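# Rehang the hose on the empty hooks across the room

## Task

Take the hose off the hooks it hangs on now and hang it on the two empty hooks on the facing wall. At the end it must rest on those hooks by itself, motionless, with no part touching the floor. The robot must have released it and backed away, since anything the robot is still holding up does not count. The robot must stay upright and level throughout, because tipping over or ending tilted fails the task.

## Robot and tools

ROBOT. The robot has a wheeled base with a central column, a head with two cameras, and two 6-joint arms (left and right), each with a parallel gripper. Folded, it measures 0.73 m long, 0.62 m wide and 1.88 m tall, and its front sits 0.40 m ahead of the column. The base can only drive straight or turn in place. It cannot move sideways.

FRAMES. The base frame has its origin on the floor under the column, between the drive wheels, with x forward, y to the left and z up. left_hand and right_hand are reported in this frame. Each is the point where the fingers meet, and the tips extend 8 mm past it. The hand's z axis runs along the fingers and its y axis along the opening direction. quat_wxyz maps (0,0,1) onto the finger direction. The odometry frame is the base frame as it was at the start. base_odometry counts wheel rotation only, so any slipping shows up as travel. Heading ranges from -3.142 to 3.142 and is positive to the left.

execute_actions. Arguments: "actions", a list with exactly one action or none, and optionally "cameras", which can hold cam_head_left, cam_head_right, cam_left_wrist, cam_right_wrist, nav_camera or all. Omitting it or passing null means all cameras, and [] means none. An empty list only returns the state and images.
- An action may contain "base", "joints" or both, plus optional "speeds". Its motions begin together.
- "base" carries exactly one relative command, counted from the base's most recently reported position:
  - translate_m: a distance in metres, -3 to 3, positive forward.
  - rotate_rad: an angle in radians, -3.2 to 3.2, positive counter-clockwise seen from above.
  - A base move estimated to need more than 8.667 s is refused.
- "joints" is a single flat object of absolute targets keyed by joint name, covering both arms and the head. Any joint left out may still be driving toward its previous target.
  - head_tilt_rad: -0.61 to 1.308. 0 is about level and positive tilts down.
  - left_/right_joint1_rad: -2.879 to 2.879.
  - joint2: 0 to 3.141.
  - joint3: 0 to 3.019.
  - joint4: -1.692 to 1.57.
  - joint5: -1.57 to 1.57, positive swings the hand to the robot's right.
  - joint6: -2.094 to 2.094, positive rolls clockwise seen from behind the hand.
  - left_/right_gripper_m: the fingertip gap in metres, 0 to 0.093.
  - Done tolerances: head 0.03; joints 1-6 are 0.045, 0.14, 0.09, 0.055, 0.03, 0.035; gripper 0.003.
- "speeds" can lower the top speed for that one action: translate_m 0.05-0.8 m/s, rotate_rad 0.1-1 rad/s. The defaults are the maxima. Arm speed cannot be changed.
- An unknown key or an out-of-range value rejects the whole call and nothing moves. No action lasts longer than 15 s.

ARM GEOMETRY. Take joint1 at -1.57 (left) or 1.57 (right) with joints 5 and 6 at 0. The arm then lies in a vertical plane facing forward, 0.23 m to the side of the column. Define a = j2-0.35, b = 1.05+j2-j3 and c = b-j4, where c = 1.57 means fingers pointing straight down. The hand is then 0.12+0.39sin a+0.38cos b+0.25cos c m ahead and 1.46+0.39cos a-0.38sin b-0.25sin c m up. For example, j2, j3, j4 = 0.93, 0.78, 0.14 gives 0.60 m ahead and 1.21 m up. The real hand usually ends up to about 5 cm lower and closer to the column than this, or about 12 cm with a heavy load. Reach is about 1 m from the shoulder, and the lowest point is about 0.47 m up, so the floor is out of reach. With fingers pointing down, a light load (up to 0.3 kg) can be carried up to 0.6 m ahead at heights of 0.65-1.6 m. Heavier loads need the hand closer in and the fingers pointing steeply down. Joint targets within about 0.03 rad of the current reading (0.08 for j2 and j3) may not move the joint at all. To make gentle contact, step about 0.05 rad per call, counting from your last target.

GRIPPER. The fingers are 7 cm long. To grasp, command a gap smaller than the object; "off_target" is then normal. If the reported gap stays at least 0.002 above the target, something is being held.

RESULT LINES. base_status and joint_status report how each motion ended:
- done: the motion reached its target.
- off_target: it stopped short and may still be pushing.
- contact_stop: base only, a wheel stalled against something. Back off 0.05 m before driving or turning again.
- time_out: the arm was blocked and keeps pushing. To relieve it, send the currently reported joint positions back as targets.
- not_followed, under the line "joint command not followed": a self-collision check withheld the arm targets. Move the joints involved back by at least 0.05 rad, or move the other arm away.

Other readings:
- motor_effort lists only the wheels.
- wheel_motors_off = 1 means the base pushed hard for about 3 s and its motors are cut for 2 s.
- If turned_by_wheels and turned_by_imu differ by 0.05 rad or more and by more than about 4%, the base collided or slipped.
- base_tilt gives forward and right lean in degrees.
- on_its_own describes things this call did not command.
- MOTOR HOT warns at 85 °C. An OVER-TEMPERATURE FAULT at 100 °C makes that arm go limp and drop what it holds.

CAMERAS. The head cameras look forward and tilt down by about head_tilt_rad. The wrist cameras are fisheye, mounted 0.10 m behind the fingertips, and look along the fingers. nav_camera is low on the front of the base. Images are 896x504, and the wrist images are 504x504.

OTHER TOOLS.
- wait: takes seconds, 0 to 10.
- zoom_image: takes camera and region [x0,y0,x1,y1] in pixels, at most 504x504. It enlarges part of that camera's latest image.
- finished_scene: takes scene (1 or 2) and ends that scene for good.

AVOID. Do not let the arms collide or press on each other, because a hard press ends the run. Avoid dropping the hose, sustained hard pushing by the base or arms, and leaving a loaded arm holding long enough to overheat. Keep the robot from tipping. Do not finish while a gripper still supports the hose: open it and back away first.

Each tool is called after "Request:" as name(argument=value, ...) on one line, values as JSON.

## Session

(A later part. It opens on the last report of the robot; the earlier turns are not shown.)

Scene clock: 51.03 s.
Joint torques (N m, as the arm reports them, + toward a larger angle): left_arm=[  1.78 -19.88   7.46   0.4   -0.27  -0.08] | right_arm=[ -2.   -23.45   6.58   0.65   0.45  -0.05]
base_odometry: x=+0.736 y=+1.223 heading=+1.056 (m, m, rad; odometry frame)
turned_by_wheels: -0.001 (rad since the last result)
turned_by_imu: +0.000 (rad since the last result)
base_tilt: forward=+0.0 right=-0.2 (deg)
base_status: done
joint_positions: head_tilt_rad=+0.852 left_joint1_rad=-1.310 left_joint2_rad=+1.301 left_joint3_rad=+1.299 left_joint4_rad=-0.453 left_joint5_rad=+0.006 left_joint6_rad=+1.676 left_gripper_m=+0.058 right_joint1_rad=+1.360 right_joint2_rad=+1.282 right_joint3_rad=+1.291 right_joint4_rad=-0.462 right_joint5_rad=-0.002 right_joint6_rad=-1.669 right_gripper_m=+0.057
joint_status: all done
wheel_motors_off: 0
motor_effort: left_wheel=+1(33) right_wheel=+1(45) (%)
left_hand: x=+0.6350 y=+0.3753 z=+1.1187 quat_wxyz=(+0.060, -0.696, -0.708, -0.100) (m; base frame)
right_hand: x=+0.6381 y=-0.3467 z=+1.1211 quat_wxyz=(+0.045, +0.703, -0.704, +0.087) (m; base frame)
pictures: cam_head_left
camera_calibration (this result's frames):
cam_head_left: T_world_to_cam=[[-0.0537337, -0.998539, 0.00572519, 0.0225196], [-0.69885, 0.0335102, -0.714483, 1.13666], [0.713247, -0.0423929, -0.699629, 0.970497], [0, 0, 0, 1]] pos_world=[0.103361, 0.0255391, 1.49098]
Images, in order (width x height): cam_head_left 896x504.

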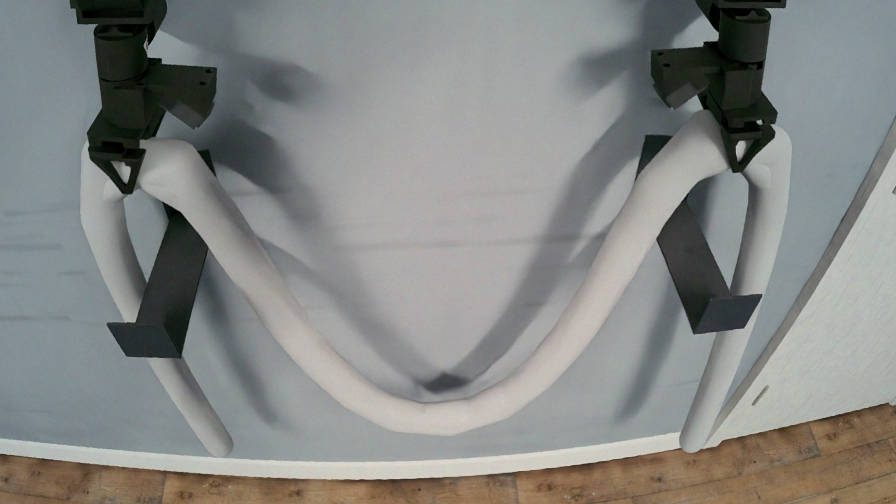

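Request:
execute_actions(actions=[{"joints":{"left_joint1_rad":-1.355,"right_joint1_rad":1.415,"left_joint2_rad":1.44,"right_joint2_rad":1.43,"left_joint4_rad":-0.29,"right_joint4_rad":-0.26}}], cameras=[])

Request:
execute_actions(actions=[{"joints":{"left_joint2_rad":1.55,"right_joint2_rad":1.54,"left_joint4_rad":-0.18,"right_joint4_rad":-0.15}}], cameras=["cam_head_left"])

Scene clock: 53.57 s.
Joint torques (N m, as the arm reports them, + toward a larger angle): left_arm=[  0.57 -21.83   5.44   1.33  -0.18  -0.09] | right_arm=[ -1.54 -26.36   4.68   0.78   0.24  -0.04]
base_odometry: x=+0.736 y=+1.223 heading=+1.056 (m, m, rad; odometry frame)
turned_by_wheels: +0.000 (rad since the last result)
turned_by_imu: +0.000 (rad since the last result)
base_tilt: forward=-0.1 right=-0.2 (deg)
base_status: not commanded
joint_positions: head_tilt_rad=+0.852 left_joint1_rad=-1.360 left_joint2_rad=+1.499 left_joint3_rad=+1.299 left_joint4_rad=-0.303 left_joint5_rad=+0.003 left_joint6_rad=+1.676 left_gripper_m=+0.058 right_joint1_rad=+1.426 right_joint2_rad=+1.493 right_joint3_rad=+1.291 right_joint4_rad=-0.266 right_joint5_rad=+0.003 right_joint6_rad=-1.671 right_gripper_m=+0.057
joint_status: all done
wheel_motors_off: 0
motor_effort: left_wheel=-1(0) right_wheel=+1(0) (%)
left_hand: x=+0.5945 y=+0.3603 z=+1.0165 quat_wxyz=(+0.060, -0.705, -0.703, -0.068) (m; base frame)
right_hand: x=+0.6053 y=-0.3202 z=+1.0126 quat_wxyz=(+0.030, +0.716, -0.694, +0.064) (m; base frame)
pictures: none
No camera images: the call's "cameras" was empty. Leave "cameras" out to get every camera's image.

Scene clock: 54.33 s.
Joint torques (N m, as the arm reports them, + toward a larger angle): left_arm=[  0.57 -17.8    4.57   1.16   0.13  -0.07] | right_arm=[ -1.32 -21.96   4.2    0.63   0.12  -0.03]
base_odometry: x=+0.736 y=+1.223 heading=+1.056 (m, m, rad; odometry frame)
turned_by_wheels: +0.000 (rad since the last result)
turned_by_imu: +0.000 (rad since the last result)
base_tilt: forward=+0.0 right=-0.3 (deg)
base_status: not commanded
joint_positions: head_tilt_rad=+0.852 left_joint1_rad=-1.360 left_joint2_rad=+1.563 left_joint3_rad=+1.303 left_joint4_rad=-0.188 left_joint5_rad=-0.004 left_joint6_rad=+1.676 left_gripper_m=+0.058 right_joint1_rad=+1.422 right_joint2_rad=+1.556 right_joint3_rad=+1.291 right_joint4_rad=-0.152 right_joint5_rad=+0.006 right_joint6_rad=-1.671 right_gripper_m=+0.057
joint_status: all done
wheel_motors_off: 0
motor_effort: left_wheel=-2(1) right_wheel=+1(1) (%)
left_hand: x=+0.5952 y=+0.3667 z=+0.9886 quat_wxyz=(+0.046, -0.706, -0.701, -0.091) (m; base frame)
right_hand: x=+0.6034 y=-0.3270 z=+0.9848 quat_wxyz=(+0.016, +0.716, -0.693, +0.086) (m; base frame)
pictures: cam_head_left
camera_calibration (this result's frames):
cam_head_left: T_world_to_cam=[[-0.0537337, -0.998539, 0.00572519, 0.0225196], [-0.69885, 0.0335102, -0.714483, 1.13666], [0.713247, -0.0423929, -0.699629, 0.970497], [0, 0, 0, 1]] pos_world=[0.103361, 0.0255391, 1.49098]
Images, in order (width x height): cam_head_left 896x504.

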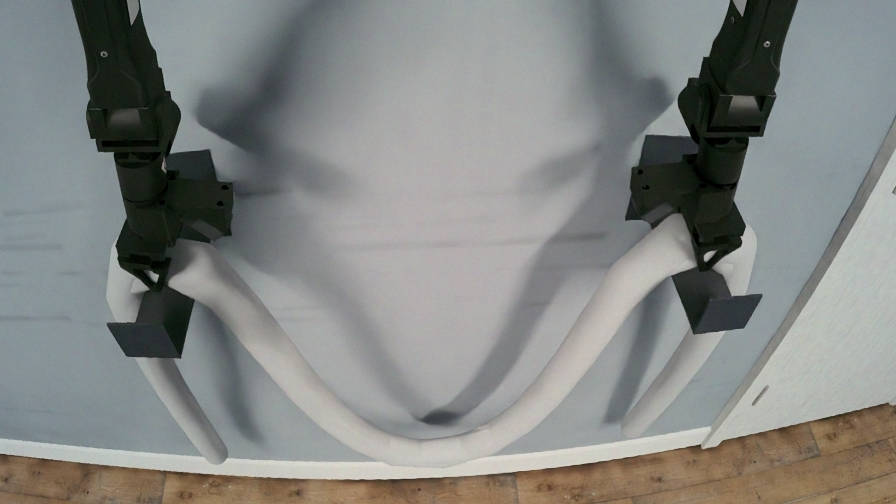

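Request:
execute_actions(actions=[{"joints":{"left_joint2_rad":1.59,"right_joint2_rad":1.59}}], cameras=[])

Request:
execute_actions(actions=[{"joints":{"left_gripper_m":0.093,"right_gripper_m":0.093}}], cameras=[])

Request:
execute_actions(actions=[{"joints":{"left_joint2_rad":1.48,"right_joint2_rad":1.48,"left_joint4_rad":-0.29,"right_joint4_rad":-0.26}}], cameras=[])

Request:
execute_actions(actions=[{"joints":{"left_joint2_rad":1.32,"right_joint2_rad":1.32,"left_joint4_rad":-0.44,"right_joint4_rad":-0.42}}], cameras=[])

Request:
execute_actions(actions=[{"base":{"translate_m":-0.8},"joints":{"head_tilt_rad":0.6}}], cameras=["cam_head_left"])

Request:
wait(seconds=5)

Scene clock: 57.33 s.
Joint torques (N m, as the arm reports them, + toward a larger angle): left_arm=[  0.67 -15.05   4.23   1.2    0.11  -0.11] | right_arm=[ -1.71 -18.04   4.08   0.73   0.15  -0.02]
base_odometry: x=+0.736 y=+1.223 heading=+1.056 (m, m, rad; odometry frame)
turned_by_wheels: +0.000 (rad since the last result)
turned_by_imu: +0.000 (rad since the last result)
base_tilt: forward=+0.0 right=-0.1 (deg)
base_status: not commanded
joint_positions: head_tilt_rad=+0.852 left_joint1_rad=-1.360 left_joint2_rad=+1.566 left_joint3_rad=+1.307 left_joint4_rad=-0.188 left_joint5_rad=-0.004 left_joint6_rad=+1.678 left_gripper_m=+0.058 right_joint1_rad=+1.421 right_joint2_rad=+1.562 right_joint3_rad=+1.291 right_joint4_rad=-0.152 right_joint5_rad=+0.006 right_joint6_rad=-1.671 right_gripper_m=+0.057
joint_status: all done
wheel_motors_off: 0
motor_effort: left_wheel=-1(1) right_wheel=+0(1) (%)
left_hand: x=+0.5965 y=+0.3670 z=+0.9878 quat_wxyz=(+0.045, -0.706, -0.700, -0.092) (m; base frame)
right_hand: x=+0.6006 y=-0.3277 z=+0.9821 quat_wxyz=(+0.018, +0.715, -0.693, +0.084) (m; base frame)
pictures: none
No camera images: the call's "cameras" was empty. Leave "cameras" out to get every camera's image.

Scene clock: 58.10 s.
Joint torques (N m, as the arm reports them, + toward a larger angle): left_arm=[  0.25 -15.43   4.22   1.2    0.13  -0.09] | right_arm=[ -1.47 -18.59   4.13   0.76   0.13  -0.03]
base_odometry: x=+0.736 y=+1.223 heading=+1.056 (m, m, rad; odometry frame)
turned_by_wheels: +0.000 (rad since the last result)
turned_by_imu: +0.000 (rad since the last result)
base_tilt: forward=+0.0 right=-0.3 (deg)
base_status: not commanded
joint_positions: head_tilt_rad=+0.852 left_joint1_rad=-1.360 left_joint2_rad=+1.573 left_joint3_rad=+1.307 left_joint4_rad=-0.188 left_joint5_rad=-0.004 left_joint6_rad=+1.678 left_gripper_m=+0.093 right_joint1_rad=+1.421 right_joint2_rad=+1.572 right_joint3_rad=+1.291 right_joint4_rad=-0.152 right_joint5_rad=+0.006 right_joint6_rad=-1.671 right_gripper_m=+0.093
joint_status: all done
wheel_motors_off: 0
motor_effort: left_wheel=-1(2) right_wheel=+1(0) (%)
left_hand: x=+0.5931 y=+0.3672 z=+0.9845 quat_wxyz=(+0.047, -0.706, -0.701, -0.089) (m; base frame)
right_hand: x=+0.5960 y=-0.3279 z=+0.9776 quat_wxyz=(+0.021, +0.715, -0.694, +0.080) (m; base frame)
pictures: none
No camera images: the call's "cameras" was empty. Leave "cameras" out to get every camera's image.

Scene clock: 59.07 s.
Joint torques (N m, as the arm reports them, + toward a larger angle): left_arm=[  0.34 -17.57   5.08   0.32   0.13  -0.1 ] | right_arm=[ -1.29 -19.85   4.91   0.43   0.15  -0.03]
base_odometry: x=+0.736 y=+1.223 heading=+1.056 (m, m, rad; odometry frame)
turned_by_wheels: +0.000 (rad since the last result)
turned_by_imu: +0.000 (rad since the last result)
base_tilt: forward=+0.0 right=-0.2 (deg)
base_status: not commanded
joint_positions: head_tilt_rad=+0.852 left_joint1_rad=-1.360 left_joint2_rad=+1.475 left_joint3_rad=+1.307 left_joint4_rad=-0.277 left_joint5_rad=-0.004 left_joint6_rad=+1.678 left_gripper_m=+0.093 right_joint1_rad=+1.421 right_joint2_rad=+1.474 right_joint3_rad=+1.291 right_joint4_rad=-0.256 right_joint5_rad=+0.006 right_joint6_rad=-1.671 right_gripper_m=+0.093
joint_status: all done
wheel_motors_off: 0
motor_effort: left_wheel=+0(2) right_wheel=+1(1) (%)
left_hand: x=+0.6168 y=+0.3613 z=+1.0301 quat_wxyz=(+0.045, -0.706, -0.700, -0.092) (m; base frame)
right_hand: x=+0.6159 y=-0.3235 z=+1.0227 quat_wxyz=(+0.023, +0.715, -0.694, +0.077) (m; base frame)
pictures: none
No camera images: the call's "cameras" was empty. Leave "cameras" out to get every camera's image.

Scene clock: 60.17 s.
Joint torques (N m, as the arm reports them, + toward a larger angle): left_arm=[  0.04 -15.9    6.34   0.26   0.12  -0.1 ] | right_arm=[ -1.13 -19.29   6.52   0.32   0.13  -0.04]
base_odometry: x=+0.736 y=+1.223 heading=+1.056 (m, m, rad; odometry frame)
turned_by_wheels: +0.000 (rad since the last result)
turned_by_imu: +0.000 (rad since the last result)
base_tilt: forward=+0.0 right=-0.2 (deg)
base_status: not commanded
joint_positions: head_tilt_rad=+0.852 left_joint1_rad=-1.360 left_joint2_rad=+1.304 left_joint3_rad=+1.312 left_joint4_rad=-0.426 left_joint5_rad=-0.004 left_joint6_rad=+1.678 left_gripper_m=+0.093 right_joint1_rad=+1.421 right_joint2_rad=+1.303 right_joint3_rad=+1.291 right_joint4_rad=-0.415 right_joint5_rad=+0.006 right_joint6_rad=-1.671 right_gripper_m=+0.093
joint_status: all done
wheel_motors_off: 0
motor_effort: left_wheel=-1(3) right_wheel=+1(2) (%)
left_hand: x=+0.6517 y=+0.3493 z=+1.1152 quat_wxyz=(+0.036, -0.707, -0.699, -0.103) (m; base frame)
right_hand: x=+0.6455 y=-0.3149 z=+1.1061 quat_wxyz=(+0.019, +0.715, -0.694, +0.082) (m; base frame)
pictures: none
No camera images: the call's "cameras" was empty. Leave "cameras" out to get every camera's image.

Scene clock: 63.33 s.
Joint torques (N m, as the arm reports them, + toward a larger angle): left_arm=[ -0.31 -16.24   6.54   0.34   0.1   -0.11] | right_arm=[ -0.81 -19.49   6.39   0.46   0.13  -0.03]
base_odometry: x=+0.342 y=+0.527 heading=+1.055 (m, m, rad; odometry frame)
turned_by_wheels: -0.001 (rad since the last result)
turned_by_imu: +0.001 (rad since the last result)
base_tilt: forward=+0.0 right=-0.2 (deg)
base_status: done
joint_positions: head_tilt_rad=+0.617 left_joint1_rad=-1.360 left_joint2_rad=+1.306 left_joint3_rad=+1.311 left_joint4_rad=-0.427 left_joint5_rad=-0.003 left_joint6_rad=+1.678 left_gripper_m=+0.093 right_joint1_rad=+1.419 right_joint2_rad=+1.305 right_joint3_rad=+1.291 right_joint4_rad=-0.417 right_joint5_rad=+0.006 right_joint6_rad=-1.671 right_gripper_m=+0.093
joint_status: all done
wheel_motors_off: 0
motor_effort: left_wheel=-2(50) right_wheel=+1(68) (%)
left_hand: x=+0.6502 y=+0.3497 z=+1.1140 quat_wxyz=(+0.037, -0.707, -0.699, -0.101) (m; base frame)
right_hand: x=+0.6442 y=-0.3163 z=+1.1050 quat_wxyz=(+0.021, +0.715, -0.694, +0.081) (m; base frame)
pictures: cam_head_left
camera_calibration (this result's frames):
cam_head_left: T_world_to_cam=[[-0.0535874, -0.998539, -0.00696253, 0.0420514], [-0.512978, 0.0335102, -0.857748, 1.34799], [0.856728, -0.0423929, -0.514024, 0.67749], [0, 0, 0, 1]] pos_world=[0.11332, 0.0255391, 1.50478]
Images, in order (width x height): cam_head_left 896x504.

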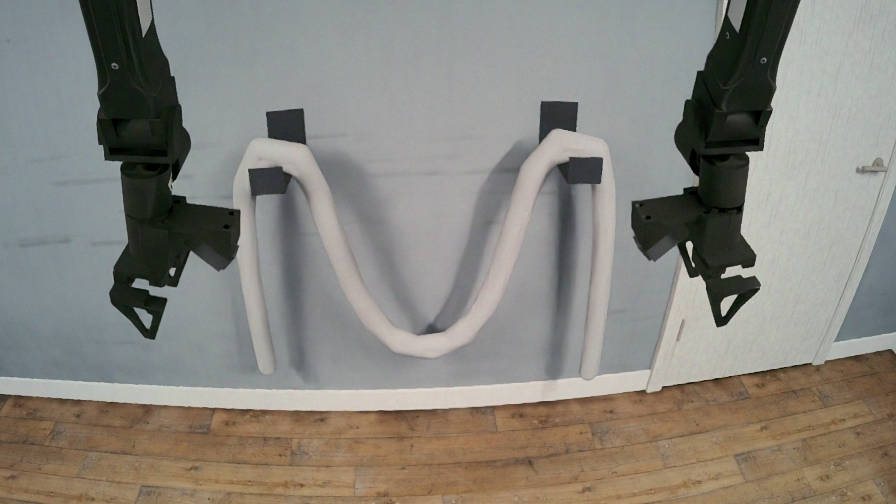

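Scene clock: 68.33 s.
Joint torques (N m, as the arm reports them, + toward a larger angle): left_arm=[  0.   -16.85   6.43   0.31   0.09  -0.11] | right_arm=[ -1.   -19.72   6.46   0.41   0.15  -0.02]
base_odometry: x=+0.342 y=+0.527 heading=+1.055 (m, m, rad; odometry frame)
turned_by_wheels: +0.000 (rad since the last result)
turned_by_imu: +0.000 (rad since the last result)
base_tilt: forward=+0.0 right=-0.2 (deg)
base_status: done
joint_positions: head_tilt_rad=+0.617 left_joint1_rad=-1.360 left_joint2_rad=+1.306 left_joint3_rad=+1.311 left_joint4_rad=-0.427 left_joint5_rad=-0.003 left_joint6_rad=+1.678 left_gripper_m=+0.093 right_joint1_rad=+1.419 right_joint2_rad=+1.305 right_joint3_rad=+1.291 right_joint4_rad=-0.417 right_joint5_rad=+0.006 right_joint6_rad=-1.671 right_gripper_m=+0.093
joint_status: all done
wheel_motors_off: 0
motor_effort: left_wheel=+0(50) right_wheel=+2(68) (%)
left_hand: x=+0.6502 y=+0.3497 z=+1.1140 quat_wxyz=(+0.037, -0.707, -0.699, -0.101) (m; base frame)
right_hand: x=+0.6442 y=-0.3163 z=+1.1050 quat_wxyz=(+0.021, +0.715, -0.694, +0.081) (m; base frame)
wait: 5.00 s; at rest by 0.27 s
pictures: cam_head_left, cam_head_right, cam_left_wrist, cam_right_wrist, nav_camera
camera_calibration (this result's frames):
cam_head_left: T_world_to_cam=[[-0.0535874, -0.998539, -0.00696252, 0.0420514], [-0.512978, 0.0335102, -0.857748, 1.34799], [0.856728, -0.0423929, -0.514024, 0.67749], [0, 0, 0, 1]] pos_world=[0.11332, 0.0255391, 1.50478]
cam_head_right: T_world_to_cam=[[-0.0645715, -0.997861, 0.0102045, -0.0492496], [-0.523017, 0.0251319, -0.851952, 1.34013], [0.849873, -0.0603489, -0.523521, 0.693457], [0, 0, 0, 1]] pos_world=[0.108381, -0.0409749, 1.50527]
cam_left_wrist: T_world_to_cam=[[-0.996573, 0.0180818, -0.0807232, 0.727732], [-0.0471931, 0.677173, 0.734309, -1.01746], [0.0679412, 0.735602, -0.673998, 0.572026], [0, 0, 0, 1]] pos_world=[0.638356, 0.255057, 1.19142]
cam_right_wrist: T_world_to_cam=[[0.99545, 0.0385933, 0.0871241, -0.727649], [-0.0341525, -0.70907, 0.704311, -0.976706], [0.0889588, -0.704082, -0.704525, 0.625036], [0, 0, 0, 1]] pos_world=[0.635378, -0.224394, 1.19165]
Images, in order (width x height): cam_head_left 896x504, cam_head_right 896x504, cam_left_wrist 504x504, cam_right_wrist 504x504, nav_camera 896x504.

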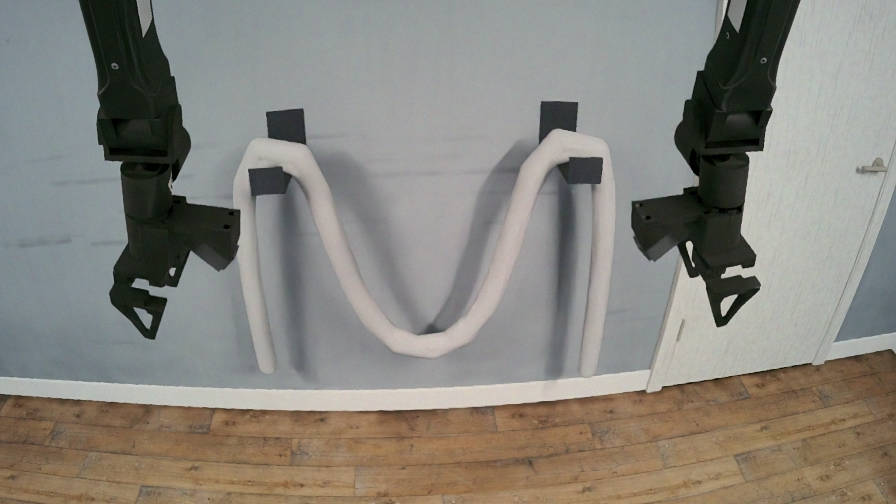

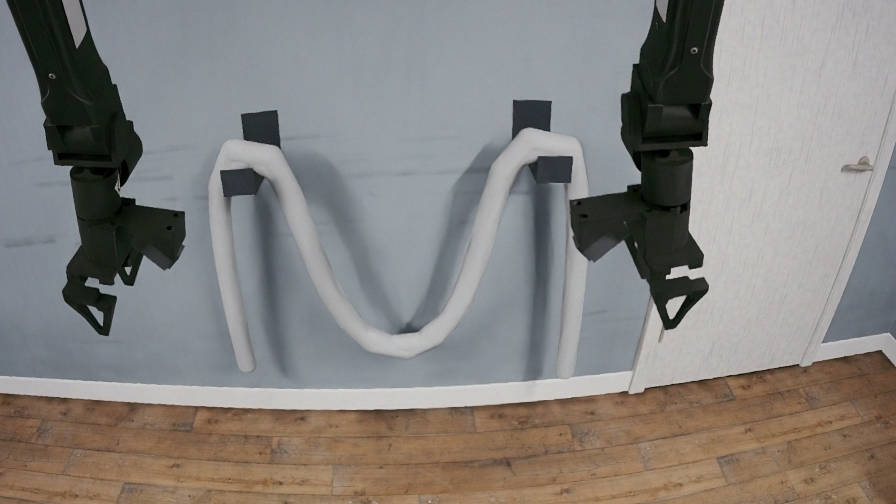

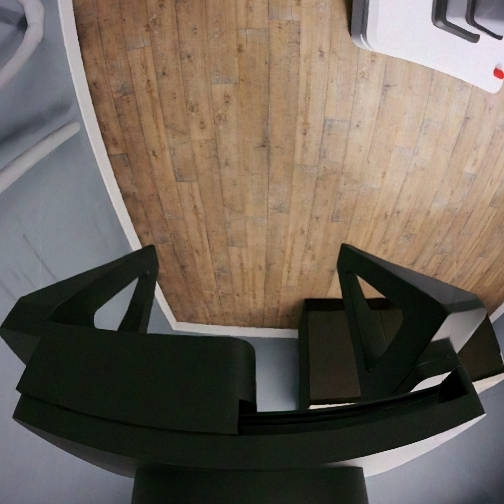

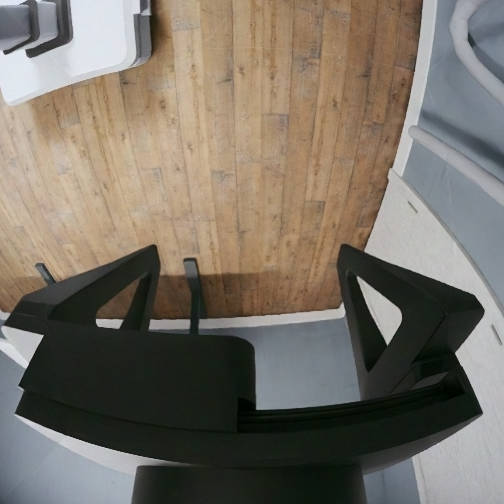

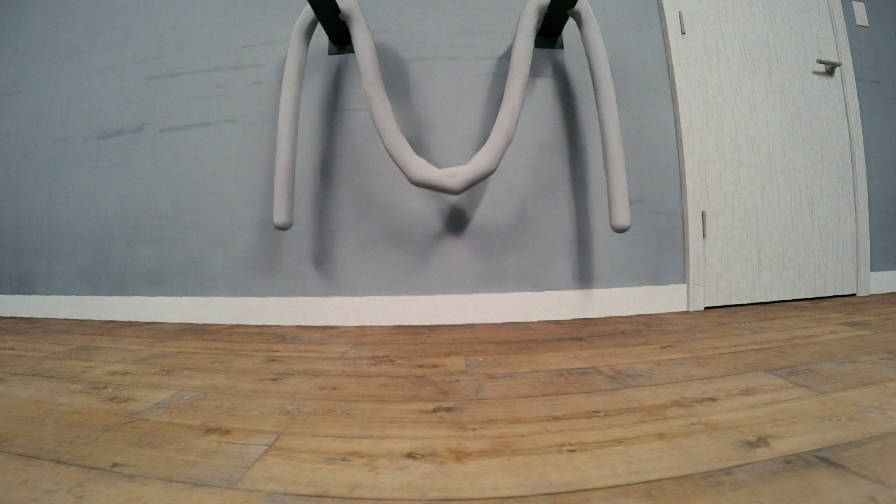

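Request:
finished_scene(scene=2)

The scene is finished: the task was done.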